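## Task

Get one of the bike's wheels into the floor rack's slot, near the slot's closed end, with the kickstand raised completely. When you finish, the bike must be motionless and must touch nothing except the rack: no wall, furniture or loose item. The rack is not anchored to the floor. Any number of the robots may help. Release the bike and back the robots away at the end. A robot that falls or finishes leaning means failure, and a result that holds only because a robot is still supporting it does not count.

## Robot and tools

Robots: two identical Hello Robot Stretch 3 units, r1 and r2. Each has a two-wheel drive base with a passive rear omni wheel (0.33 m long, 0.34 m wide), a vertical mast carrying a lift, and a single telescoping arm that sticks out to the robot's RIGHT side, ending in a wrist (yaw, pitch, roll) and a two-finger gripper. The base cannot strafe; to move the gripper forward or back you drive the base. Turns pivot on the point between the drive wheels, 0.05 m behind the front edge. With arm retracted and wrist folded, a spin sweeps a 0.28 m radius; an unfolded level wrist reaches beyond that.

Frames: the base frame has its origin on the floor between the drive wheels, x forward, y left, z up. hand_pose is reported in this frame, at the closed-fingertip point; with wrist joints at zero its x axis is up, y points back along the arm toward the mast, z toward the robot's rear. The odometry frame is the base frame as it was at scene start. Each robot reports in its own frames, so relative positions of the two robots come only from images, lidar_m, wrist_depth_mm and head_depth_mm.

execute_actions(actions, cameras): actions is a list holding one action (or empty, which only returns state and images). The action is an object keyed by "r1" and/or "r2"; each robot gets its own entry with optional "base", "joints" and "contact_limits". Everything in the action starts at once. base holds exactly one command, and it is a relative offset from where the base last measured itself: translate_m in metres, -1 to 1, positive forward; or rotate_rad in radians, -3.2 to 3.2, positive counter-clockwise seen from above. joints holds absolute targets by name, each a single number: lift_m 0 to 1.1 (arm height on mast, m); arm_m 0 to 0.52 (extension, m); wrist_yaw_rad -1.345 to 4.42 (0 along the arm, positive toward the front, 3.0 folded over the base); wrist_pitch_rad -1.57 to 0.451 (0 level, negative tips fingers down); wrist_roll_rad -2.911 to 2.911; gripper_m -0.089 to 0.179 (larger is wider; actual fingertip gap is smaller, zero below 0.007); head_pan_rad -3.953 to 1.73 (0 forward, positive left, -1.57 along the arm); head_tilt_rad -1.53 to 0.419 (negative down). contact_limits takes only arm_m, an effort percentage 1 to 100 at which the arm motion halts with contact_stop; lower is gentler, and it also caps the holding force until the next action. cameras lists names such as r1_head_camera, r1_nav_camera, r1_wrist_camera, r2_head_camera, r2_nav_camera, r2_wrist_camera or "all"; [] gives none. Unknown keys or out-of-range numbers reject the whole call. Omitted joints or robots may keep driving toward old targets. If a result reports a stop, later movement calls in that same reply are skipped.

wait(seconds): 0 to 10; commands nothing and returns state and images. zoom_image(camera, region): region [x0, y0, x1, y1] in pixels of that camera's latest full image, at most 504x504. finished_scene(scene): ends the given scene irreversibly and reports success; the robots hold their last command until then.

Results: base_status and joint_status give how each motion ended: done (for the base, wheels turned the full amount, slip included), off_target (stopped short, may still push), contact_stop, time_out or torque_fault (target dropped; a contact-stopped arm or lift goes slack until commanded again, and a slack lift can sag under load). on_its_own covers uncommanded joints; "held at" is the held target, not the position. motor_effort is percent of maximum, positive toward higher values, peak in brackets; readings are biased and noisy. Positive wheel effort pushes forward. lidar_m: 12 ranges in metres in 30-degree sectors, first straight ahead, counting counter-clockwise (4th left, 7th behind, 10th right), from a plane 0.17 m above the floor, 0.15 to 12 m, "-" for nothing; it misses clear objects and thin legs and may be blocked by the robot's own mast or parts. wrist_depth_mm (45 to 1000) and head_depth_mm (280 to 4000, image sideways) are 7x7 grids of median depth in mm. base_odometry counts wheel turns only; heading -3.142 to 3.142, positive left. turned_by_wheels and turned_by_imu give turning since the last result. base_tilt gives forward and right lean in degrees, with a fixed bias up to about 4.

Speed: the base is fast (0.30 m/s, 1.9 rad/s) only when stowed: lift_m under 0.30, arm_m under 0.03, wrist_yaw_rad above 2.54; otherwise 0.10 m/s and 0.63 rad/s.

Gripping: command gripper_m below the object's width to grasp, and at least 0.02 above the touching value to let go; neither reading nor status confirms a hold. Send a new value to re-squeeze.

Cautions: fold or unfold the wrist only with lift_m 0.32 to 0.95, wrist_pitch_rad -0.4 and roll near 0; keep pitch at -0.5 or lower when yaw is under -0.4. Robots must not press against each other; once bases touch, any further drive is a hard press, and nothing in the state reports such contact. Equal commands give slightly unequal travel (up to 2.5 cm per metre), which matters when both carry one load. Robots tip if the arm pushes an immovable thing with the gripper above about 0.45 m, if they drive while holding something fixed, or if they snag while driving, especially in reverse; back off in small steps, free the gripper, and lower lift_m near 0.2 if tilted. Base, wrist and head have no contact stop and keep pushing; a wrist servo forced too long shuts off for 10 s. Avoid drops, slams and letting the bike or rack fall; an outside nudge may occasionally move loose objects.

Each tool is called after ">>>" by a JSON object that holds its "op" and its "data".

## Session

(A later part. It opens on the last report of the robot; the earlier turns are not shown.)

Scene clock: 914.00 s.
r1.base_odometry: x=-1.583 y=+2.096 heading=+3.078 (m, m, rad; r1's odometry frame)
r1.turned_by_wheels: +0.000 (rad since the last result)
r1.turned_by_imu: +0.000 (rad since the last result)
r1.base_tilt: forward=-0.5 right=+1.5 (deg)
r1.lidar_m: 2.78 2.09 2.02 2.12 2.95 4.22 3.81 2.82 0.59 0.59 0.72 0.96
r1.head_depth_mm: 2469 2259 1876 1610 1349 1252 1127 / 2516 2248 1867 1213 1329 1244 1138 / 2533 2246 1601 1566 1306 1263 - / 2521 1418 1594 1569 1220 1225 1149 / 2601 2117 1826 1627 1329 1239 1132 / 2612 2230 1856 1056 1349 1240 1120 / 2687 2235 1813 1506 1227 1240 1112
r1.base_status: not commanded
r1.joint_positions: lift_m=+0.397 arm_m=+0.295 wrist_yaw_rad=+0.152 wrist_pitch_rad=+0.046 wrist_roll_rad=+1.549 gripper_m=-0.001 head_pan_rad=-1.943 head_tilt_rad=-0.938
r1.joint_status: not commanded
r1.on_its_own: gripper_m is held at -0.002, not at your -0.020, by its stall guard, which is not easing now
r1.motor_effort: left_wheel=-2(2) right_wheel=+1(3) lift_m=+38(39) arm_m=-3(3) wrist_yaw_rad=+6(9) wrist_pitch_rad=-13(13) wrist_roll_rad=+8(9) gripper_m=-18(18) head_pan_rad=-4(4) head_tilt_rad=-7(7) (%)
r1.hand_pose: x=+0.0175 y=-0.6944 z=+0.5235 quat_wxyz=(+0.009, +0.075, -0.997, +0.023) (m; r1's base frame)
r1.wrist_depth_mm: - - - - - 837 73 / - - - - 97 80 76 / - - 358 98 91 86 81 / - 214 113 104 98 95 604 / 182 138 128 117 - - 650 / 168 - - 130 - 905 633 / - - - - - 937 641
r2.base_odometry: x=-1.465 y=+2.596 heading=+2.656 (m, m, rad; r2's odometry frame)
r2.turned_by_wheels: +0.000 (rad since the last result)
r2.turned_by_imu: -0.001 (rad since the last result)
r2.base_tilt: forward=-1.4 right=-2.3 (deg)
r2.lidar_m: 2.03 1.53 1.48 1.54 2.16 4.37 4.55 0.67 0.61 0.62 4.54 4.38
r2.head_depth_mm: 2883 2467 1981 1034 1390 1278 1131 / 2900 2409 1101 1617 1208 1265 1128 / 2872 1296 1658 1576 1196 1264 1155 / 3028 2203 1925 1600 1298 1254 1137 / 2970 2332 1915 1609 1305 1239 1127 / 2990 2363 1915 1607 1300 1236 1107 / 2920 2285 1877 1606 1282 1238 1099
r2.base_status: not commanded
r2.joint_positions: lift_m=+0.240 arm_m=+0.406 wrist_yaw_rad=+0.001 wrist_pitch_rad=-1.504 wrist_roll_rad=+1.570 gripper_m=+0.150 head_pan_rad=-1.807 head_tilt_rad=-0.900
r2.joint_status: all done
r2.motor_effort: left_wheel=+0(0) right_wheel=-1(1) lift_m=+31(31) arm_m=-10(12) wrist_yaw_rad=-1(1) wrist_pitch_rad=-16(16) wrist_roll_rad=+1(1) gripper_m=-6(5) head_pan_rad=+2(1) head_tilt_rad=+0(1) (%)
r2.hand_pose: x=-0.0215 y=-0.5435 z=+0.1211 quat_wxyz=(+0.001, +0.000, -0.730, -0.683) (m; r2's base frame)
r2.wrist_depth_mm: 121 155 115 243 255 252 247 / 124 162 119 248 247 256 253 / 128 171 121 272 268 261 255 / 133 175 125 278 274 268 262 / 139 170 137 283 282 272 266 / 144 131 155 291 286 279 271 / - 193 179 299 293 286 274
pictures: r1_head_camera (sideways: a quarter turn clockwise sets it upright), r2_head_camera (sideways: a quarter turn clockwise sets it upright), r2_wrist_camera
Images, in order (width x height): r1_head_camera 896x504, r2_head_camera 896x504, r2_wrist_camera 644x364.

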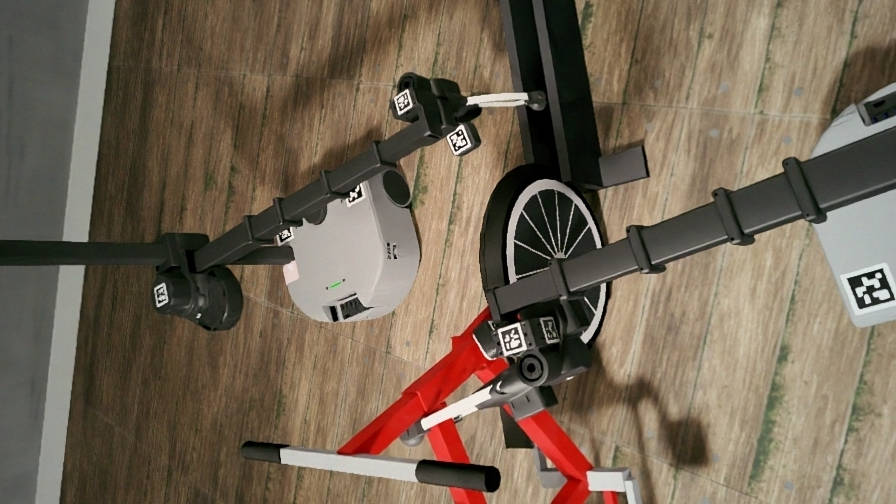

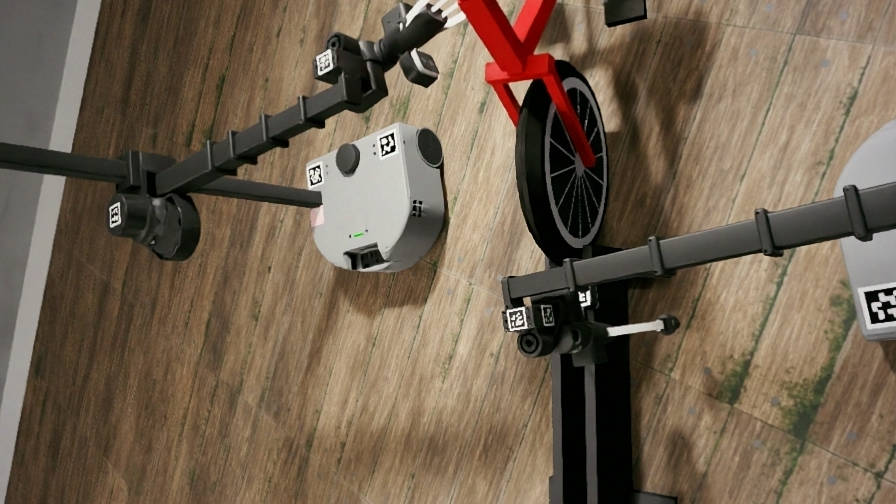

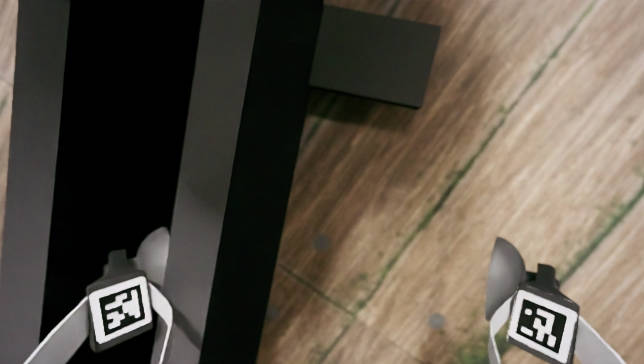

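>>> {"op": "execute_actions", "data": {"actions": [{"r2": {"joints": {"arm_m": 0.422}}}], "cameras": []}}

>>> {"op": "execute_actions", "data": {"actions": [{"r2": {"joints": {"lift_m": 0.31}}}], "cameras": []}}

>>> {"op": "execute_actions", "data": {"actions": [{"r2": {"joints": {"arm_m": 0.35, "gripper_m": 0.045}}}], "cameras": []}}

>>> {"op": "execute_actions", "data": {"actions": [{"r2": {"base": {"rotate_rad": -0.155}}}], "cameras": []}}

>>> {"op": "execute_actions", "data": {"actions": [{"r2": {"base": {"translate_m": 0.515}, "joints": {"arm_m": 0.5, "head_pan_rad": -2.0}}}], "cameras": ["r2_head_camera", "r2_wrist_camera"]}}

Scene clock: 955.73 s.
r1.base_odometry: x=-1.583 y=+2.096 heading=+3.078 (m, m, rad; r1's odometry frame)
r1.turned_by_wheels: +0.000 (rad since the last result)
r1.turned_by_imu: +0.000 (rad since the last result)
r1.base_tilt: forward=-0.4 right=+1.4 (deg)
r1.lidar_m: 2.78 2.09 2.02 2.10 2.94 4.21 3.79 2.82 0.59 0.59 0.72 0.96
r1.head_depth_mm: 2473 2250 1874 1599 1352 1253 1121 / 2528 2227 1893 1195 1331 1249 1140 / 2529 2250 1597 1564 1310 1269 - / 2535 1418 1597 1562 1215 1224 1156 / 2623 2110 1824 1638 1322 1241 1137 / 2649 2234 1863 1055 1346 1239 1117 / 2668 2219 1816 1495 1220 1244 1113
r1.base_status: not commanded
r1.joint_positions: lift_m=+0.397 arm_m=+0.295 wrist_yaw_rad=+0.152 wrist_pitch_rad=+0.046 wrist_roll_rad=+1.549 gripper_m=-0.001 head_pan_rad=-1.943 head_tilt_rad=-0.938
r1.joint_status: not commanded
r1.on_its_own: gripper_m is held at -0.002, not at your -0.020, by its stall guard, which is not easing now
r1.motor_effort: left_wheel=-2(2) right_wheel=+1(1) lift_m=+38(38) arm_m=-3(3) wrist_yaw_rad=+5(6) wrist_pitch_rad=-13(13) wrist_roll_rad=+8(8) gripper_m=-20(18) head_pan_rad=-3(3) head_tilt_rad=-7(7) (%)
r1.hand_pose: x=+0.0175 y=-0.6944 z=+0.5235 quat_wxyz=(+0.009, +0.075, -0.997, +0.023) (m; r1's base frame)
r1.wrist_depth_mm: - - - - - 840 73 / - - - - 97 80 76 / - - 361 98 90 86 81 / - 214 113 104 98 95 613 / 176 140 127 117 - - 630 / 168 - - 131 - 904 636 / - - - - - 939 640
r2.base_odometry: x=-1.465 y=+2.596 heading=+2.656 (m, m, rad; r2's odometry frame)
r2.turned_by_wheels: +0.000 (rad since the last result)
r2.turned_by_imu: -0.001 (rad since the last result)
r2.base_tilt: forward=-1.5 right=-2.3 (deg)
r2.lidar_m: 2.03 1.52 1.48 1.55 2.16 4.37 4.55 0.67 0.61 0.62 4.52 4.37
r2.head_depth_mm: 2803 2441 2003 1034 1390 1265 1140 / 2841 2398 1095 1624 1205 1263 1129 / 2866 1297 1663 1586 1199 1251 1153 / 3008 2221 1916 1607 1289 1250 1133 / 2990 2360 1933 1622 1275 1245 1135 / 2952 2326 1901 1606 1287 1236 1108 / 2926 2316 1904 1618 1285 1231 1102
r2.base_status: not commanded
r2.joint_positions: lift_m=+0.240 arm_m=+0.422 wrist_yaw_rad=+0.001 wrist_pitch_rad=-1.540 wrist_roll_rad=+1.570 gripper_m=+0.150 head_pan_rad=-1.807 head_tilt_rad=-0.900
r2.joint_status: all done
r2.motor_effort: left_wheel=+1(0) right_wheel=-1(2) lift_m=+31(31) arm_m=+6(8) wrist_yaw_rad=-1(1) wrist_pitch_rad=-4(16) wrist_roll_rad=+1(1) gripper_m=-1(6) head_pan_rad=+3(2) head_tilt_rad=+0(0) (%)
r2.hand_pose: x=-0.0216 y=-0.5501 z=+0.1215 quat_wxyz=(+0.001, +0.000, -0.718, -0.696) (m; r2's base frame)
r2.wrist_depth_mm: 118 146 114 242 257 257 255 / 120 154 117 247 248 261 259 / 123 162 119 274 270 268 264 / 125 171 122 280 275 273 269 / 130 174 125 285 282 277 273 / 136 - 128 292 291 283 280 / 136 196 150 298 294 291 284
pictures: none
No camera images: the call's "cameras" was empty. Leave "cameras" out to get every camera's image.

Scene clock: 957.20 s.
r1.base_odometry: x=-1.583 y=+2.096 heading=+3.078 (m, m, rad; r1's odometry frame)
r1.turned_by_wheels: +0.000 (rad since the last result)
r1.turned_by_imu: +0.000 (rad since the last result)
r1.base_tilt: forward=-0.4 right=+1.4 (deg)
r1.lidar_m: 2.77 2.09 2.02 2.11 2.94 4.22 3.83 2.82 0.59 0.59 0.72 0.96
r1.head_depth_mm: 2496 2249 1874 1605 1348 1251 1126 / 2523 2247 1891 1235 1334 1243 1142 / 2536 2257 1563 1601 1302 1267 - / 2547 1354 1635 1563 1216 1226 1150 / 2585 2113 1826 1629 1329 1249 1134 / 2607 2218 1865 1058 1347 1242 1119 / 2686 2230 1817 1513 1222 1240 1113
r1.base_status: not commanded
r1.joint_positions: lift_m=+0.397 arm_m=+0.295 wrist_yaw_rad=+0.152 wrist_pitch_rad=+0.046 wrist_roll_rad=+1.549 gripper_m=-0.001 head_pan_rad=-1.943 head_tilt_rad=-0.938
r1.joint_status: not commanded
r1.on_its_own: gripper_m is held at -0.002, not at your -0.020, by its stall guard, which is not easing now
r1.motor_effort: left_wheel=-2(2) right_wheel=+2(1) lift_m=+38(38) arm_m=-3(3) wrist_yaw_rad=+6(5) wrist_pitch_rad=-13(13) wrist_roll_rad=+8(9) gripper_m=-19(18) head_pan_rad=-4(4) head_tilt_rad=-7(8) (%)
r1.hand_pose: x=+0.0175 y=-0.6944 z=+0.5235 quat_wxyz=(+0.009, +0.075, -0.997, +0.023) (m; r1's base frame)
r1.wrist_depth_mm: - - - - - 842 73 / - - - - 97 81 76 / - - 360 98 90 86 81 / - 213 113 104 98 95 602 / 175 139 128 117 - 991 646 / 168 - - 130 - 942 640 / - - - - - 943 648
r2.base_odometry: x=-1.465 y=+2.596 heading=+2.656 (m, m, rad; r2's odometry frame)
r2.turned_by_wheels: +0.000 (rad since the last result)
r2.turned_by_imu: +0.000 (rad since the last result)
r2.base_tilt: forward=-1.4 right=-2.3 (deg)
r2.lidar_m: 2.03 1.52 1.48 1.55 2.16 4.37 4.57 0.67 0.61 0.62 4.51 4.37
r2.head_depth_mm: 2857 2454 1972 1032 1388 1279 1129 / 2915 2414 1100 1625 1202 1267 1130 / 2899 1297 1663 1586 1204 1253 1164 / 2975 2179 1917 1591 1284 1244 1132 / 3037 2348 1938 1664 1287 1239 1127 / 2992 2305 1908 1608 1297 1237 1109 / 2958 2291 1889 1604 1277 1234 1100
r2.base_status: not commanded
r2.joint_positions: lift_m=+0.310 arm_m=+0.422 wrist_yaw_rad=+0.001 wrist_pitch_rad=-1.543 wrist_roll_rad=+1.570 gripper_m=+0.150 head_pan_rad=-1.807 head_tilt_rad=-0.900
r2.joint_status: all done
r2.motor_effort: left_wheel=+1(0) right_wheel=+0(1) lift_m=+31(35) arm_m=+6(6) wrist_yaw_rad=-1(0) wrist_pitch_rad=-3(4) wrist_roll_rad=+1(1) gripper_m=+0(1) head_pan_rad=+3(2) head_tilt_rad=-1(0) (%)
r2.hand_pose: x=-0.0216 y=-0.5493 z=+0.1916 quat_wxyz=(+0.001, +0.000, -0.717, -0.698) (m; r2's base frame)
r2.wrist_depth_mm: 341 335 226 252 324 322 317 / 350 344 246 313 330 327 327 / 359 203 242 340 339 335 330 / 363 212 248 346 344 339 338 / 372 210 256 355 354 349 341 / 377 - 246 364 358 355 350 / 388 253 281 376 367 365 355
pictures: none
No camera images: the call's "cameras" was empty. Leave "cameras" out to get every camera's image.

Scene clock: 958.93 s.
r1.base_odometry: x=-1.583 y=+2.096 heading=+3.078 (m, m, rad; r1's odometry frame)
r1.turned_by_wheels: +0.000 (rad since the last result)
r1.turned_by_imu: +0.000 (rad since the last result)
r1.base_tilt: forward=-0.4 right=+1.4 (deg)
r1.lidar_m: 2.78 2.08 2.02 2.11 2.95 4.22 3.81 2.82 0.59 0.59 0.72 0.96
r1.head_depth_mm: 2454 2241 1874 1608 1353 1246 1121 / 2517 2242 1879 1541 1329 1247 1139 / 2531 2238 1564 1597 1305 1268 - / 2522 1348 1630 1572 1219 1226 1154 / 2609 2111 1813 1629 1326 1246 1136 / 2625 2236 1855 1055 1350 1241 1121 / 2702 2219 1802 1505 1225 1239 1116
r1.base_status: not commanded
r1.joint_positions: lift_m=+0.397 arm_m=+0.295 wrist_yaw_rad=+0.152 wrist_pitch_rad=+0.046 wrist_roll_rad=+1.549 gripper_m=-0.001 head_pan_rad=-1.943 head_tilt_rad=-0.938
r1.joint_status: not commanded
r1.on_its_own: gripper_m is held at -0.002, not at your -0.020, by its stall guard, which is not easing now
r1.motor_effort: left_wheel=-2(2) right_wheel=+1(1) lift_m=+39(38) arm_m=-3(3) wrist_yaw_rad=+7(6) wrist_pitch_rad=-13(13) wrist_roll_rad=+9(8) gripper_m=-18(18) head_pan_rad=-4(4) head_tilt_rad=-7(7) (%)
r1.hand_pose: x=+0.0175 y=-0.6944 z=+0.5235 quat_wxyz=(+0.009, +0.075, -0.997, +0.023) (m; r1's base frame)
r1.wrist_depth_mm: - - - - - 852 73 / - - - - 96 80 76 / - - 358 98 90 86 81 / - 213 113 104 98 95 601 / 175 139 128 117 - - 632 / 168 - - 130 - 940 646 / - - - - - 943 635
r2.base_odometry: x=-1.465 y=+2.596 heading=+2.656 (m, m, rad; r2's odometry frame)
r2.turned_by_wheels: +0.000 (rad since the last result)
r2.turned_by_imu: +0.000 (rad since the last result)
r2.base_tilt: forward=-1.5 right=-2.2 (deg)
r2.lidar_m: 2.04 1.52 1.47 1.54 2.16 4.36 4.56 0.67 0.61 0.62 4.52 4.38
r2.head_depth_mm: 2855 2430 2001 1037 1377 1282 1135 / 2854 2397 1091 1617 1198 1262 1134 / 2853 1299 1660 1584 1203 1248 1150 / 3060 2205 1930 1596 1312 1248 1132 / 3042 2338 1925 1623 - 1246 1133 / 2979 2308 1887 1614 1295 1237 1111 / 2954 2291 1853 1599 1284 1230 1104
r2.base_status: not commanded
r2.joint_positions: lift_m=+0.310 arm_m=+0.350 wrist_yaw_rad=+0.001 wrist_pitch_rad=-1.544 wrist_roll_rad=+1.570 gripper_m=+0.045 head_pan_rad=-1.807 head_tilt_rad=-0.900
r2.joint_status: all done
r2.motor_effort: left_wheel=+0(0) right_wheel=-1(0) lift_m=+31(31) arm_m=-6(6) wrist_yaw_rad=-1(1) wrist_pitch_rad=-3(3) wrist_roll_rad=+1(1) gripper_m=+0(82) head_pan_rad=+1(2) head_tilt_rad=+0(0) (%)
r2.hand_pose: x=-0.0216 y=-0.4780 z=+0.1916 quat_wxyz=(+0.001, +0.000, -0.716, -0.698) (m; r2's base frame)
r2.wrist_depth_mm: 191 203 252 332 327 323 318 / 194 219 275 319 333 329 325 / 201 205 303 341 336 335 331 / 209 212 340 349 343 342 339 / 218 217 358 356 353 346 344 / 228 220 328 367 - 357 352 / 239 228 381 375 372 363 360
pictures: none
No camera images: the call's "cameras" was empty. Leave "cameras" out to get every camera's image.

Scene clock: 960.13 s.
r1.base_odometry: x=-1.583 y=+2.096 heading=+3.078 (m, m, rad; r1's odometry frame)
r1.turned_by_wheels: +0.000 (rad since the last result)
r1.turned_by_imu: +0.000 (rad since the last result)
r1.base_tilt: forward=-0.3 right=+1.4 (deg)
r1.lidar_m: 2.79 2.09 2.02 2.11 2.93 4.21 3.80 2.82 0.59 0.59 0.72 0.96
r1.head_depth_mm: 2469 2262 1865 1598 1343 1249 1120 / 2503 2257 1877 1603 1333 1248 1144 / 2540 2249 1830 1516 1301 1271 - / 2492 1370 1593 1575 1217 1222 1151 / 2613 2121 1835 1625 1331 1246 1137 / 2633 2224 1867 1053 1352 1243 1116 / 2698 2225 1817 1504 1220 1243 1115
r1.base_status: not commanded
r1.joint_positions: lift_m=+0.397 arm_m=+0.295 wrist_yaw_rad=+0.152 wrist_pitch_rad=+0.046 wrist_roll_rad=+1.549 gripper_m=-0.001 head_pan_rad=-1.943 head_tilt_rad=-0.938
r1.joint_status: not commanded
r1.on_its_own: gripper_m is held at -0.002, not at your -0.020, by its stall guard, which is not easing now
r1.motor_effort: left_wheel=-2(2) right_wheel=+1(1) lift_m=+38(38) arm_m=-3(3) wrist_yaw_rad=+5(6) wrist_pitch_rad=-13(13) wrist_roll_rad=+9(8) gripper_m=-18(19) head_pan_rad=-4(4) head_tilt_rad=-7(8) (%)
r1.hand_pose: x=+0.0175 y=-0.6944 z=+0.5235 quat_wxyz=(+0.009, +0.075, -0.997, +0.023) (m; r1's base frame)
r1.wrist_depth_mm: - - - - - 851 73 / - - - - 97 80 76 / - - 362 98 91 86 81 / - 213 113 104 98 95 605 / 175 139 128 117 - 998 638 / 167 - - 130 - 917 644 / - - - - - 944 643
r2.base_odometry: x=-1.465 y=+2.596 heading=+2.501 (m, m, rad; r2's odometry frame)
r2.turned_by_wheels: -0.155 (rad since the last result)
r2.turned_by_imu: -0.156 (rad since the last result)
r2.base_tilt: forward=-1.5 right=-2.4 (deg)
r2.lidar_m: 2.41 1.60 1.48 1.49 1.88 3.93 4.40 0.67 0.62 0.61 4.17 4.38
r2.head_depth_mm: 2853 2436 1862 1218 1352 1268 1134 / 2872 2400 1970 1058 1404 1266 1133 / 2918 2395 1088 1620 1309 1264 1165 / 2846 1342 1663 1577 1220 1255 1134 / 2964 2120 1857 1586 - 1241 1128 / 2961 2313 1898 1623 1280 1237 1104 / 2944 2295 1899 1608 1256 1233 1100
r2.base_status: done
r2.joint_positions: lift_m=+0.310 arm_m=+0.350 wrist_yaw_rad=+0.001 wrist_pitch_rad=-1.544 wrist_roll_rad=+1.570 gripper_m=+0.045 head_pan_rad=-1.807 head_tilt_rad=-0.900
r2.joint_status: not commanded
r2.motor_effort: left_wheel=+1(5) right_wheel=-2(7) lift_m=+31(31) arm_m=-6(6) wrist_yaw_rad=-1(1) wrist_pitch_rad=-3(3) wrist_roll_rad=+1(1) gripper_m=-1(0) head_pan_rad=+2(3) head_tilt_rad=+0(0) (%)
r2.hand_pose: x=-0.0216 y=-0.4780 z=+0.1916 quat_wxyz=(+0.001, +0.000, -0.716, -0.698) (m; r2's base frame)
r2.wrist_depth_mm: 139 195 331 331 327 321 319 / 142 200 339 337 332 328 325 / 147 192 328 343 338 333 331 / 198 202 330 349 344 345 337 / 210 224 336 358 352 345 343 / 213 229 278 363 - 356 354 / 221 232 371 373 372 361 360
pictures: none
No camera images: the call's "cameras" was empty. Leave "cameras" out to get every camera's image.

Scene clock: 966.40 s.
r1.base_odometry: x=-1.583 y=+2.096 heading=+3.078 (m, m, rad; r1's odometry frame)
r1.turned_by_wheels: +0.000 (rad since the last result)
r1.turned_by_imu: -0.001 (rad since the last result)
r1.base_tilt: forward=-0.4 right=+1.5 (deg)
r1.lidar_m: 2.78 2.09 2.02 2.11 2.95 4.23 3.81 1.49 0.59 0.59 0.72 0.96
r1.head_depth_mm: 2357 1623 1674 1611 1349 1251 1120 / 2523 2199 1743 1604 1331 1248 1141 / 2525 2257 1873 1600 1305 1267 - / 2558 2235 1868 1600 1225 1227 1152 / 2615 2236 1863 1626 1333 1242 1137 / 2628 2227 1845 1051 1345 1239 1122 / 2676 2228 1820 1497 1225 1238 1116
r1.base_status: not commanded
r1.joint_positions: lift_m=+0.397 arm_m=+0.295 wrist_yaw_rad=+0.152 wrist_pitch_rad=+0.046 wrist_roll_rad=+1.549 gripper_m=-0.001 head_pan_rad=-1.943 head_tilt_rad=-0.938
r1.joint_status: not commanded
r1.on_its_own: gripper_m is held at -0.002, not at your -0.020, by its stall guard, which is not easing now
r1.motor_effort: left_wheel=-2(2) right_wheel=+1(1) lift_m=+38(38) arm_m=-3(3) wrist_yaw_rad=+7(7) wrist_pitch_rad=-12(13) wrist_roll_rad=+8(9) gripper_m=-19(19) head_pan_rad=-4(3) head_tilt_rad=-7(7) (%)
r1.hand_pose: x=+0.0175 y=-0.6944 z=+0.5235 quat_wxyz=(+0.009, +0.075, -0.997, +0.023) (m; r1's base frame)
r1.wrist_depth_mm: - - - - - 861 73 / - - - - 97 80 76 / - - 363 98 90 86 81 / - 213 113 104 98 95 614 / 176 139 127 116 - 986 644 / 168 - - 131 - 914 636 / - - - - - 920 650
r2.base_odometry: x=-1.878 y=+2.904 heading=+2.501 (m, m, rad; r2's odometry frame)
r2.turned_by_wheels: +0.000 (rad since the last result)
r2.turned_by_imu: -0.004 (rad since the last result)
r2.base_tilt: forward=-1.4 right=-2.3 (deg)
r2.lidar_m: 2.10 1.39 1.28 1.29 1.62 3.37 4.90 0.85 0.84 3.53 4.25 3.90
r2.head_depth_mm: 3073 2419 1926 1385 1450 1275 1131 / 2998 2283 1912 1669 1413 1266 1132 / 1438 2167 1717 1640 1383 1255 1161 / 3116 2321 1849 1639 1345 1271 - / 3003 2316 1918 1628 1319 1227 1126 / 2926 2282 1893 1694 1344 1237 1100 / 2995 2283 1891 1602 1387 1236 1105
r2.base_status: done
r2.joint_positions: lift_m=+0.310 arm_m=+0.500 wrist_yaw_rad=+0.001 wrist_pitch_rad=-1.544 wrist_roll_rad=+1.570 gripper_m=+0.045 head_pan_rad=-1.993 head_tilt_rad=-0.900
r2.joint_status: all done
r2.motor_effort: left_wheel=+2(5) right_wheel=-2(5) lift_m=+31(31) arm_m=+7(7) wrist_yaw_rad=-1(1) wrist_pitch_rad=-3(3) wrist_roll_rad=+1(1) gripper_m=+0(0) head_pan_rad=-3(14) head_tilt_rad=+0(0) (%)
r2.hand_pose: x=-0.0216 y=-0.6270 z=+0.1916 quat_wxyz=(+0.001, +0.000, -0.716, -0.698) (m; r2's base frame)
r2.wrist_depth_mm: 338 336 334 315 321 322 316 / 348 345 337 328 315 327 324 / 354 354 326 188 317 334 331 / 361 357 355 349 343 339 336 / 371 368 362 357 352 348 346 / 380 373 373 366 - 356 353 / 387 382 377 371 368 362 360
pictures: r2_head_camera (sideways: a quarter turn clockwise sets it upright), r2_wrist_camera
Images, in order (width x height): r2_head_camera 896x504, r2_wrist_camera 644x364.

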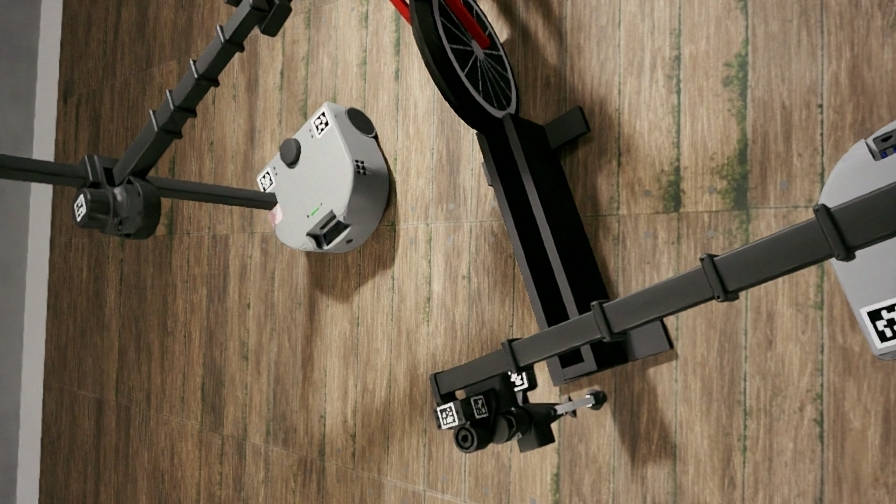

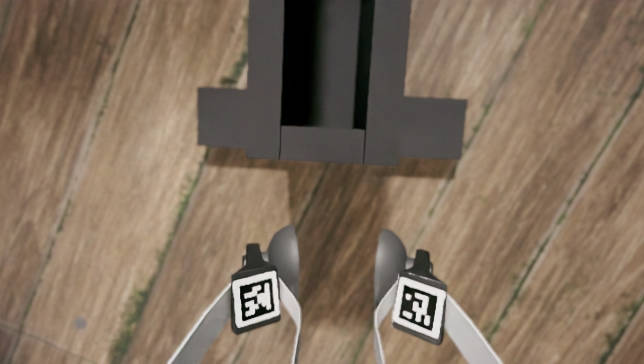

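>>> {"op": "execute_actions", "data": {"actions": [{"r2": {"joints": {"lift_m": 0.2, "arm_m": 0.508}}}], "cameras": []}}

>>> {"op": "execute_actions", "data": {"actions": [{"r2": {"base": {"translate_m": -0.09}}}], "cameras": ["r2_head_camera", "r1_head_camera"]}}

Scene clock: 974.53 s.
r1.base_odometry: x=-1.583 y=+2.096 heading=+3.078 (m, m, rad; r1's odometry frame)
r1.turned_by_wheels: +0.000 (rad since the last result)
r1.turned_by_imu: +0.000 (rad since the last result)
r1.base_tilt: forward=-0.4 right=+1.4 (deg)
r1.lidar_m: 2.77 2.09 2.02 2.11 2.95 4.23 3.81 1.03 0.59 0.59 0.72 0.96
r1.head_depth_mm: 2420 1513 1662 1607 1349 1250 1124 / 2525 2201 1734 1618 1332 1247 1137 / 2544 2231 1859 1598 1305 1262 - / 2574 2248 1867 1593 1220 1227 1151 / 2592 2232 1865 1629 1325 1242 1134 / 2626 2235 1869 1055 1344 1239 1119 / 2698 2229 1817 1500 1223 1243 1114
r1.base_status: not commanded
r1.joint_positions: lift_m=+0.397 arm_m=+0.295 wrist_yaw_rad=+0.152 wrist_pitch_rad=+0.046 wrist_roll_rad=+1.549 gripper_m=-0.001 head_pan_rad=-1.943 head_tilt_rad=-0.938
r1.joint_status: not commanded
r1.on_its_own: gripper_m is held at -0.002, not at your -0.020, by its stall guard, which is not easing now
r1.motor_effort: left_wheel=-2(2) right_wheel=+1(1) lift_m=+39(38) arm_m=-3(3) wrist_yaw_rad=+6(6) wrist_pitch_rad=-13(13) wrist_roll_rad=+8(8) gripper_m=-17(18) head_pan_rad=-3(3) head_tilt_rad=-7(6) (%)
r1.hand_pose: x=+0.0175 y=-0.6944 z=+0.5235 quat_wxyz=(+0.009, +0.075, -0.997, +0.023) (m; r1's base frame)
r1.wrist_depth_mm: - - - - - 860 73 / - - - - 97 80 76 / - - 358 98 91 86 81 / - 212 113 104 98 95 602 / 175 139 128 116 - - 644 / 169 - - 131 - 947 639 / - - - - - 937 639
r2.base_odometry: x=-1.878 y=+2.904 heading=+2.501 (m, m, rad; r2's odometry frame)
r2.turned_by_wheels: +0.000 (rad since the last result)
r2.turned_by_imu: -0.001 (rad since the last result)
r2.base_tilt: forward=-1.5 right=-2.3 (deg)
r2.lidar_m: 2.09 1.39 1.28 1.29 1.62 3.38 4.90 0.85 0.85 3.52 4.24 3.90
r2.head_depth_mm: 3078 2453 1941 1383 1446 1268 1130 / 3024 2276 1934 1643 1411 1259 1124 / 1423 2194 1725 1643 1390 1246 1158 / 2996 2267 1834 1627 1348 1268 - / 3031 2344 1922 1620 1316 1229 1128 / 2911 2318 1897 1641 1329 1239 1113 / 2972 2310 1888 1607 1388 1220 1108
r2.base_status: not commanded
r2.joint_positions: lift_m=+0.200 arm_m=+0.508 wrist_yaw_rad=+0.001 wrist_pitch_rad=-1.544 wrist_roll_rad=+1.570 gripper_m=+0.045 head_pan_rad=-1.993 head_tilt_rad=-0.900
r2.joint_status: all done
r2.motor_effort: left_wheel=+2(2) right_wheel=-2(2) lift_m=+19(27) arm_m=+6(7) wrist_yaw_rad=+0(1) wrist_pitch_rad=-2(3) wrist_roll_rad=+1(1) gripper_m=+0(0) head_pan_rad=-3(3) head_tilt_rad=+0(0) (%)
r2.hand_pose: x=-0.0216 y=-0.6350 z=+0.0822 quat_wxyz=(+0.001, +0.000, -0.716, -0.698) (m; r2's base frame)
r2.wrist_depth_mm: 235 231 77 221 113 73 218 / 238 234 78 224 108 75 224 / 244 241 79 79 78 77 228 / 248 247 81 80 79 78 232 / 255 251 246 245 242 240 236 / 260 256 255 250 - 243 243 / 267 263 260 257 254 250 246
pictures: none
No camera images: the call's "cameras" was empty. Leave "cameras" out to get every camera's image.

Scene clock: 977.63 s.
r1.base_odometry: x=-1.583 y=+2.096 heading=+3.078 (m, m, rad; r1's odometry frame)
r1.turned_by_wheels: +0.000 (rad since the last result)
r1.turned_by_imu: +0.000 (rad since the last result)
r1.base_tilt: forward=-0.4 right=+1.5 (deg)
r1.lidar_m: 2.77 2.08 2.02 2.12 2.94 4.22 3.81 0.96 0.58 0.59 0.73 0.96
r1.head_depth_mm: 2393 2097 1646 1612 1338 1250 1122 / 2518 1521 1678 1601 1328 1246 1137 / 2531 2248 1860 1599 1272 1262 - / 2584 2239 1874 1601 1181 1224 1155 / 2608 2241 1854 1635 1331 1243 1135 / 2610 2245 1859 1010 1370 1239 1117 / 2694 2211 1805 1233 1226 1237 1117
r1.base_status: not commanded
r1.joint_positions: lift_m=+0.397 arm_m=+0.295 wrist_yaw_rad=+0.205 wrist_pitch_rad=+0.052 wrist_roll_rad=+1.548 gripper_m=-0.001 head_pan_rad=-1.943 head_tilt_rad=-0.938
r1.joint_status: not commanded
r1.on_its_own: wrist_yaw_rad is held at +0.209, not at your +0.140, by its stall guard, which is not easing now; gripper_m is held at -0.002, not at your -0.020, by its stall guard, which is not easing now
r1.motor_effort: left_wheel=+2(21) right_wheel=-4(27) lift_m=+39(39) arm_m=-3(3) wrist_yaw_rad=+3(43) wrist_pitch_rad=-15(16) wrist_roll_rad=+9(9) gripper_m=-17(19) head_pan_rad=-3(3) head_tilt_rad=-7(6) (%)
r1.hand_pose: x=+0.0309 y=-0.6920 z=+0.5249 quat_wxyz=(+0.009, +0.102, -0.994, +0.026) (m; r1's base frame)
r1.wrist_depth_mm: - - - - - 871 71 / - - - - 98 77 72 / - - - 96 87 82 78 / - 164 110 101 95 91 584 / 167 140 127 114 - - 658 / 169 - - 132 163 956 636 / - - - - - 945 640
r2.base_odometry: x=-1.806 y=+2.850 heading=+2.502 (m, m, rad; r2's odometry frame)
r2.turned_by_wheels: +0.001 (rad since the last result)
r2.turned_by_imu: +0.046 (rad since the last result)
r2.base_tilt: forward=-1.5 right=-2.2 (deg)
r2.lidar_m: 2.02 1.39 1.31 1.33 1.72 3.92 4.85 0.84 0.72 3.51 4.25 3.97
r2.head_depth_mm: 2982 2448 1873 1320 1441 1274 1132 / 3051 2253 1950 1374 1405 1268 1127 / 2742 2185 1689 1651 1376 1258 1164 / 2988 2322 1794 1629 1347 1264 - / 3056 2361 1908 1612 1320 1222 1131 / 2950 2350 1903 1645 1312 1230 1107 / 2953 2276 1895 1600 1394 1229 1101
r2.base_status: done
r2.joint_positions: lift_m=+0.200 arm_m=+0.508 wrist_yaw_rad=-0.009 wrist_pitch_rad=-1.541 wrist_roll_rad=+1.570 gripper_m=+0.045 head_pan_rad=-1.995 head_tilt_rad=-0.900
r2.joint_status: not commanded
r2.on_its_own: right_wheel is at rest, and its effort (-35) is outside its rest range (-18 to +18)
r2.motor_effort: left_wheel=+14(28) right_wheel=-35(74) lift_m=+19(19) arm_m=+5(7) wrist_yaw_rad=+10(11) wrist_pitch_rad=-4(4) wrist_roll_rad=+1(2) gripper_m=-1(3) head_pan_rad=-2(2) head_tilt_rad=+0(0) (%)
r2.hand_pose: x=-0.0214 y=-0.6359 z=+0.0822 quat_wxyz=(-0.003, -0.003, -0.717, -0.697) (m; r2's base frame)
r2.wrist_depth_mm: 233 230 75 219 109 72 217 / 237 235 77 224 104 74 221 / 245 240 79 229 100 76 226 / 250 247 81 179 96 78 232 / 255 253 83 90 82 80 236 / 263 257 85 84 82 242 241 / 270 267 262 257 256 250 250
pictures: r1_head_camera (sideways: a quarter turn clockwise sets it upright), r2_head_camera (sideways: a quarter turn clockwise sets it upright)
Images, in order (width x height): r1_head_camera 896x504, r2_head_camera 896x504.

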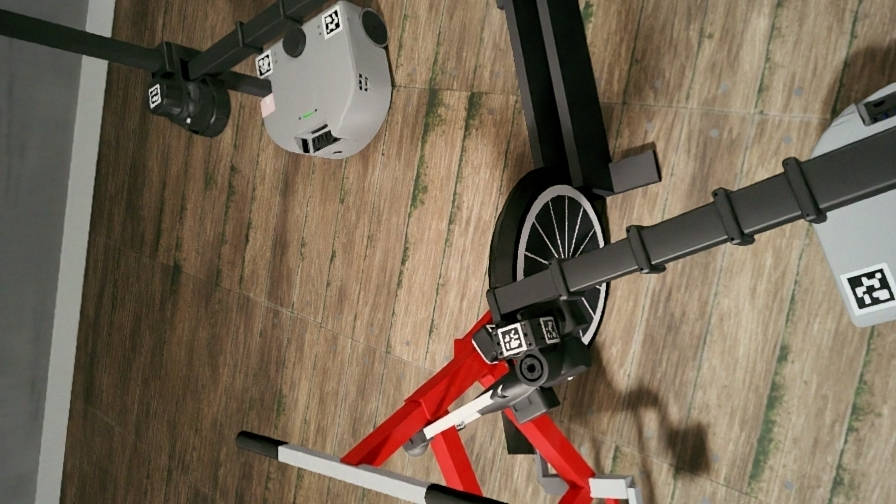

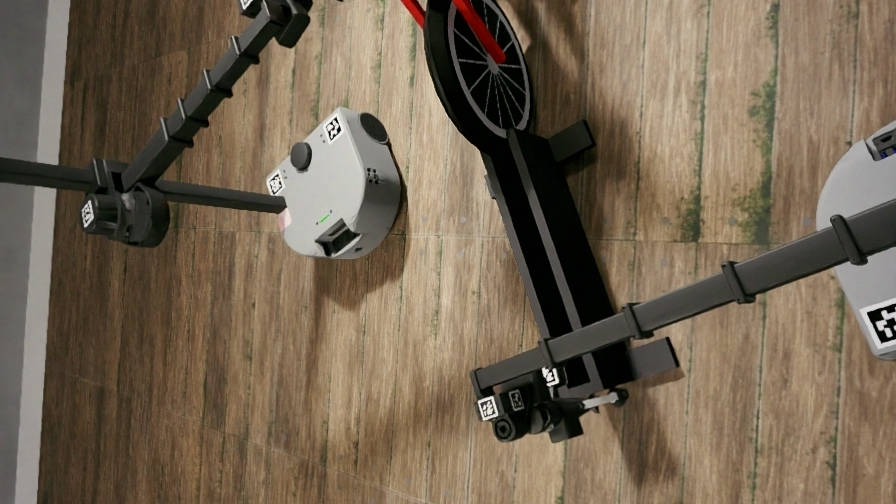

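>>> {"op": "execute_actions", "data": {"actions": [{"r2": {"base": {"translate_m": 0.025}, "joints": {"lift_m": 0.32}}, "r1": {"joints": {"wrist_yaw_rad": 0.2}}}], "cameras": []}}

>>> {"op": "execute_actions", "data": {"actions": [{"r2": {"base": {"translate_m": -0.76}, "joints": {"lift_m": 0.86, "arm_m": 0.28, "wrist_roll_rad": 0.0, "gripper_m": 0.07, "head_pan_rad": -1.4, "head_tilt_rad": -0.9}}}], "cameras": ["r2_head_camera", "r2_wrist_camera"]}}

Scene clock: 1064.97 s.
r1.base_odometry: x=-1.583 y=+2.096 heading=+3.078 (m, m, rad; r1's odometry frame)
r1.turned_by_wheels: +0.000 (rad since the last result)
r1.turned_by_imu: -0.001 (rad since the last result)
r1.base_tilt: forward=-0.4 right=+1.4 (deg)
r1.lidar_m: 2.78 2.08 2.02 2.11 2.94 4.22 3.82 2.82 0.59 0.59 0.72 4.52
r1.head_depth_mm: 2331 1601 1679 1603 1336 1255 1125 / 2471 2114 1687 1607 1328 1249 1138 / 2553 2237 1867 1607 1272 1264 - / 2563 2235 1867 1596 1193 1226 1149 / 2610 2231 1856 1633 1332 1244 1133 / 2633 2243 1846 1052 1350 1237 1114 / 2678 2230 1811 961 1223 1239 1119
r1.base_status: not commanded
r1.joint_positions: lift_m=+0.397 arm_m=+0.295 wrist_yaw_rad=+0.155 wrist_pitch_rad=+0.048 wrist_roll_rad=+1.549 gripper_m=-0.001 head_pan_rad=-1.943 head_tilt_rad=-0.938
r1.joint_status: wrist_yaw_rad off_target (ended at +0.155, target +0.200)
r1.on_its_own: wrist_yaw_rad is held at +0.150, not at your +0.200, by its stall guard, which is not easing now; gripper_m is held at -0.002, not at your -0.020, by its stall guard, which is not easing now
r1.motor_effort: left_wheel=+2(9) right_wheel=-3(12) lift_m=+38(39) arm_m=-3(3) wrist_yaw_rad=-4(28) wrist_pitch_rad=-14(15) wrist_roll_rad=+9(9) gripper_m=-17(18) head_pan_rad=-3(3) head_tilt_rad=-7(7) (%)
r1.hand_pose: x=+0.0184 y=-0.6943 z=+0.5239 quat_wxyz=(+0.009, +0.077, -0.997, +0.024) (m; r1's base frame)
r1.wrist_depth_mm: - - - - - 861 72 / - - - - 97 79 75 / - - - 98 90 85 80 / - 205 113 103 97 93 604 / 172 140 129 117 - 994 633 / 169 - - 130 - 911 627 / - - - - - 932 635
r2.base_odometry: x=-1.826 y=+2.865 heading=+2.502 (m, m, rad; r2's odometry frame)
r2.turned_by_wheels: +0.000 (rad since the last result)
r2.turned_by_imu: -0.002 (rad since the last result)
r2.base_tilt: forward=-1.5 right=-2.2 (deg)
r2.lidar_m: 2.02 1.38 1.30 1.32 1.70 3.86 4.87 0.84 0.82 3.53 4.24 3.96
r2.head_depth_mm: 3023 2458 1943 1303 1441 1276 1132 / 3043 2228 1931 1607 1421 1268 1127 / 1420 2171 1704 1636 1369 1261 1162 / 3006 2353 1885 1625 1351 1270 - / 2987 2332 1919 1627 1312 1228 1130 / 2997 2298 1911 1695 1349 1230 1111 / 2994 2275 1885 1628 1380 1223 1100
r2.base_status: done
r2.joint_positions: lift_m=+0.320 arm_m=+0.508 wrist_yaw_rad=-0.003 wrist_pitch_rad=-1.543 wrist_roll_rad=+1.571 gripper_m=+0.045 head_pan_rad=-1.995 head_tilt_rad=-0.900
r2.joint_status: all done
r2.motor_effort: left_wheel=+0(16) right_wheel=-1(30) lift_m=+31(37) arm_m=+5(6) wrist_yaw_rad=+4(10) wrist_pitch_rad=-3(5) wrist_roll_rad=+1(1) gripper_m=+0(1) head_pan_rad=-1(2) head_tilt_rad=+0(0) (%)
r2.hand_pose: x=-0.0215 y=-0.6353 z=+0.2016 quat_wxyz=(-0.001, -0.001, -0.717, -0.698) (m; r2's base frame)
r2.wrist_depth_mm: 349 348 342 334 237 332 329 / 358 356 349 338 339 341 336 / 364 361 339 312 329 347 342 / 374 369 363 201 335 354 347 / 380 379 369 365 363 359 353 / 387 386 385 372 - 367 363 / 400 392 389 388 376 372 369
pictures: none
No camera images: the call's "cameras" was empty. Leave "cameras" out to get every camera's image.

Scene clock: 1073.97 s.
r1.base_odometry: x=-1.583 y=+2.096 heading=+3.078 (m, m, rad; r1's odometry frame)
r1.turned_by_wheels: +0.000 (rad since the last result)
r1.turned_by_imu: -0.001 (rad since the last result)
r1.base_tilt: forward=-0.4 right=+1.5 (deg)
r1.lidar_m: 2.78 2.09 2.02 2.11 2.94 4.22 3.80 2.82 0.59 0.59 0.72 4.52
r1.head_depth_mm: 2466 2264 1875 1605 1336 1251 1124 / 2522 2251 1870 1609 1337 1251 1137 / 2532 2248 1880 1602 1278 1266 - / 2590 2244 1854 1605 1193 1226 1153 / 2521 2166 1775 1555 1329 1241 1133 / 712 2108 1592 1054 1351 1244 1117 / 2674 2220 1760 960 1224 1240 1116
r1.base_status: not commanded
r1.joint_positions: lift_m=+0.397 arm_m=+0.295 wrist_yaw_rad=+0.155 wrist_pitch_rad=+0.048 wrist_roll_rad=+1.549 gripper_m=-0.001 head_pan_rad=-1.943 head_tilt_rad=-0.938
r1.joint_status: not commanded
r1.on_its_own: wrist_yaw_rad is held at +0.150, not at your +0.200, by its stall guard, which is not easing now; gripper_m is held at -0.002, not at your -0.020, by its stall guard, which is not easing now
r1.motor_effort: left_wheel=+2(2) right_wheel=-3(3) lift_m=+38(38) arm_m=-3(3) wrist_yaw_rad=-5(5) wrist_pitch_rad=-13(13) wrist_roll_rad=+9(9) gripper_m=-18(18) head_pan_rad=-3(4) head_tilt_rad=-7(8) (%)
r1.hand_pose: x=+0.0184 y=-0.6943 z=+0.5239 quat_wxyz=(+0.009, +0.077, -0.997, +0.024) (m; r1's base frame)
r1.wrist_depth_mm: 679 703 - - - 585 72 / - - - - 97 80 75 / - - - 98 89 85 81 / - 205 112 103 97 93 602 / 172 140 129 116 - - 636 / 169 - - 131 - 947 647 / - - - - - 919 651
r2.base_odometry: x=-1.216 y=+2.411 heading=+2.502 (m, m, rad; r2's odometry frame)
r2.turned_by_wheels: +0.000 (rad since the last result)
r2.turned_by_imu: +0.001 (rad since the last result)
r2.base_tilt: forward=-1.4 right=-2.3 (deg)
r2.lidar_m: 2.51 1.72 1.62 1.66 2.14 4.11 4.19 0.71 0.47 0.55 0.61 4.64
r2.head_depth_mm: 2868 - - 1631 838 1216 1133 / 2894 1892 - 970 1017 1238 1136 / 3094 1262 1936 1540 1101 1263 1125 / 3091 2370 1925 1602 1156 1261 1135 / 3029 2371 1912 1625 1290 1255 1110 / 2991 2323 1906 1621 1315 1240 1107 / 2930 2296 1894 1606 1327 1235 1105
r2.base_status: done
r2.joint_positions: lift_m=+0.860 arm_m=+0.280 wrist_yaw_rad=-0.002 wrist_pitch_rad=-1.546 wrist_roll_rad=+0.004 gripper_m=+0.070 head_pan_rad=-1.407 head_tilt_rad=-0.900
r2.joint_status: all done
r2.motor_effort: left_wheel=+0(3) right_wheel=+0(5) lift_m=+31(29) arm_m=-6(6) wrist_yaw_rad=+2(3) wrist_pitch_rad=-2(3) wrist_roll_rad=-1(2) gripper_m=+1(79) head_pan_rad=+2(23) head_tilt_rad=+0(1) (%)
r2.hand_pose: x=-0.0216 y=-0.4076 z=+0.7416 quat_wxyz=(+0.505, +0.492, -0.507, -0.496) (m; r2's base frame)
r2.wrist_depth_mm: 841 857 831 834 837 624 815 / 857 869 743 526 437 294 209 / 907 902 891 877 866 660 215 / 916 908 881 898 890 869 225 / 934 928 936 923 905 891 883 / 969 944 - 940 - 905 906 / - 990 963 956 - 243 922
pictures: r2_head_camera (sideways: a quarter turn clockwise sets it upright), r2_wrist_camera
Images, in order (width x height): r2_head_camera 896x504, r2_wrist_camera 644x364.

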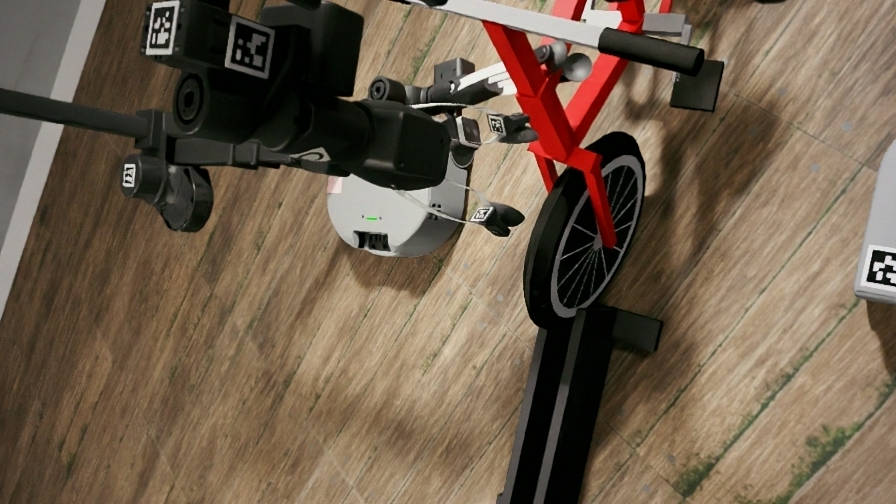

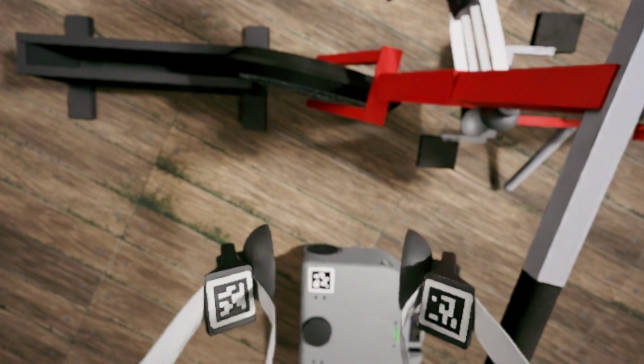

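>>> {"op": "execute_actions", "data": {"actions": [{"r1": {"joints": {"arm_m": 0.255}}, "r2": {"base": {"translate_m": -0.15}, "joints": {"arm_m": 0.26}}}], "cameras": ["r2_head_camera", "r2_wrist_camera", "r1_head_camera"]}}

Scene clock: 1121.60 s.
r1.base_odometry: x=-1.583 y=+2.096 heading=+3.078 (m, m, rad; r1's odometry frame)
r1.turned_by_wheels: +0.000 (rad since the last result)
r1.turned_by_imu: +0.000 (rad since the last result)
r1.base_tilt: forward=-0.4 right=+1.4 (deg)
r1.lidar_m: 2.76 2.08 2.02 2.11 2.95 4.21 3.81 2.82 0.57 0.58 0.71 0.94
r1.head_depth_mm: 2467 2261 1877 1607 1337 1253 1125 / 2524 2249 1870 1609 1330 1244 1135 / 2523 2241 1872 1599 1272 1262 - / 2578 2233 1863 1600 1173 1223 1155 / 2596 2240 1856 1593 1332 1247 1140 / 2638 2231 1824 995 1349 1237 1115 / 2606 2052 1585 940 1185 1239 1112
r1.base_status: not commanded
r1.joint_positions: lift_m=+0.397 arm_m=+0.256 wrist_yaw_rad=+0.160 wrist_pitch_rad=+0.058 wrist_roll_rad=+1.549 gripper_m=-0.001 head_pan_rad=-1.943 head_tilt_rad=-0.938
r1.joint_status: all done
r1.on_its_own: wrist_yaw_rad is held at +0.150, not at your +0.200, by its stall guard, which is not easing now; gripper_m is held at -0.002, not at your -0.020, by its stall guard, which is not easing now
r1.motor_effort: left_wheel=+5(6) right_wheel=-6(9) lift_m=+38(38) arm_m=-7(9) wrist_yaw_rad=-8(12) wrist_pitch_rad=-19(19) wrist_roll_rad=+9(8) gripper_m=-18(19) head_pan_rad=-3(4) head_tilt_rad=-8(8) (%)
r1.hand_pose: x=+0.0196 y=-0.6545 z=+0.5267 quat_wxyz=(+0.009, +0.080, -0.996, +0.030) (m; r1's base frame)
r1.wrist_depth_mm: - - - - - 104 76 / 836 838 - - 96 83 79 / 610 756 - 98 92 89 85 / - 218 111 104 100 609 581 / 178 133 125 117 - - 658 / 158 - - 132 - 947 655 / - - - - - 945 653
r2.base_odometry: x=-1.096 y=+2.322 heading=+2.502 (m, m, rad; r2's odometry frame)
r2.turned_by_wheels: +0.000 (rad since the last result)
r2.turned_by_imu: -0.001 (rad since the last result)
r2.base_tilt: forward=-1.4 right=-2.3 (deg)
r2.lidar_m: 2.61 1.80 1.69 1.72 2.23 3.97 4.05 0.78 0.60 0.55 0.59 4.78
r2.head_depth_mm: 2855 2590 - 1661 959 1230 1128 / 2923 2590 - 1628 1189 1240 1120 / 2995 2251 1994 902 1078 1220 1127 / 3090 1254 1508 1538 1145 1260 1137 / 3007 2288 1903 1594 1195 1245 1111 / 2983 2351 1905 1618 1318 1234 1104 / 2972 2332 1883 1611 1334 1232 1104
r2.base_status: done
r2.joint_positions: lift_m=+0.860 arm_m=+0.260 wrist_yaw_rad=-0.002 wrist_pitch_rad=-1.546 wrist_roll_rad=+0.004 gripper_m=+0.070 head_pan_rad=-1.407 head_tilt_rad=-0.900
r2.joint_status: all done
r2.motor_effort: left_wheel=+0(3) right_wheel=+0(4) lift_m=+31(31) arm_m=-6(5) wrist_yaw_rad=+2(2) wrist_pitch_rad=-2(2) wrist_roll_rad=-1(1) gripper_m=-1(0) head_pan_rad=+2(1) head_tilt_rad=+0(0) (%)
r2.hand_pose: x=-0.0216 y=-0.3876 z=+0.7416 quat_wxyz=(+0.505, +0.492, -0.507, -0.496) (m; r2's base frame)
r2.wrist_depth_mm: 836 842 827 316 362 349 325 / 883 874 649 507 599 530 341 / 914 880 883 874 861 865 879 / 917 919 911 895 863 862 855 / 935 938 925 888 893 895 898 / 964 941 - 226 - 906 906 / - 985 936 956 - 903 920
pictures: r1_head_camera (sideways: a quarter turn clockwise sets it upright), r2_head_camera (sideways: a quarter turn clockwise sets it upright), r2_wrist_camera
Images, in order (width x height): r1_head_camera 896x504, r2_head_camera 896x504, r2_wrist_camera 644x364.

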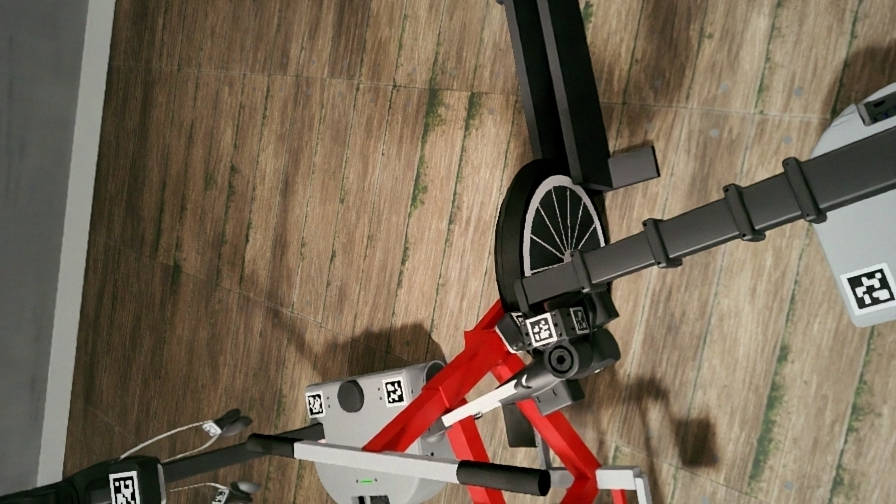

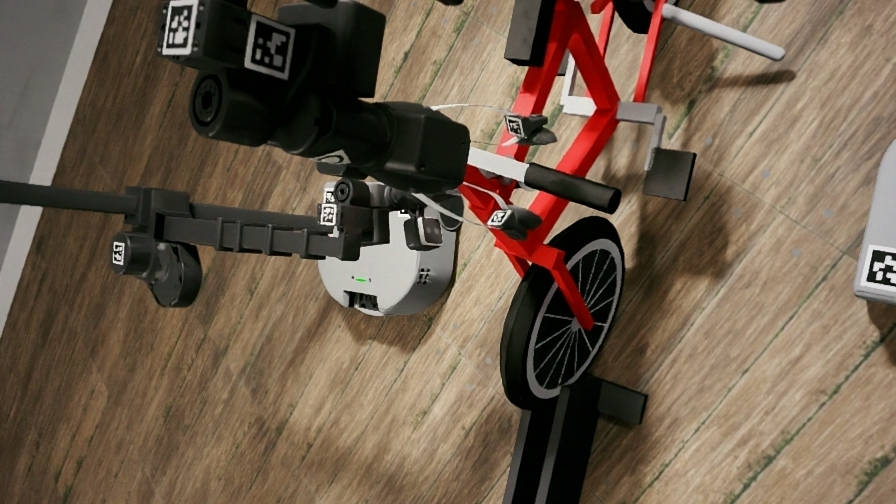

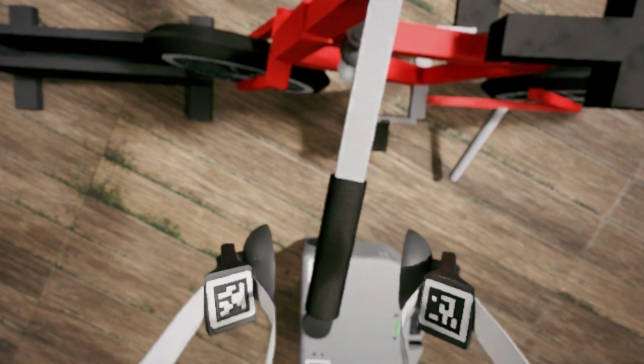

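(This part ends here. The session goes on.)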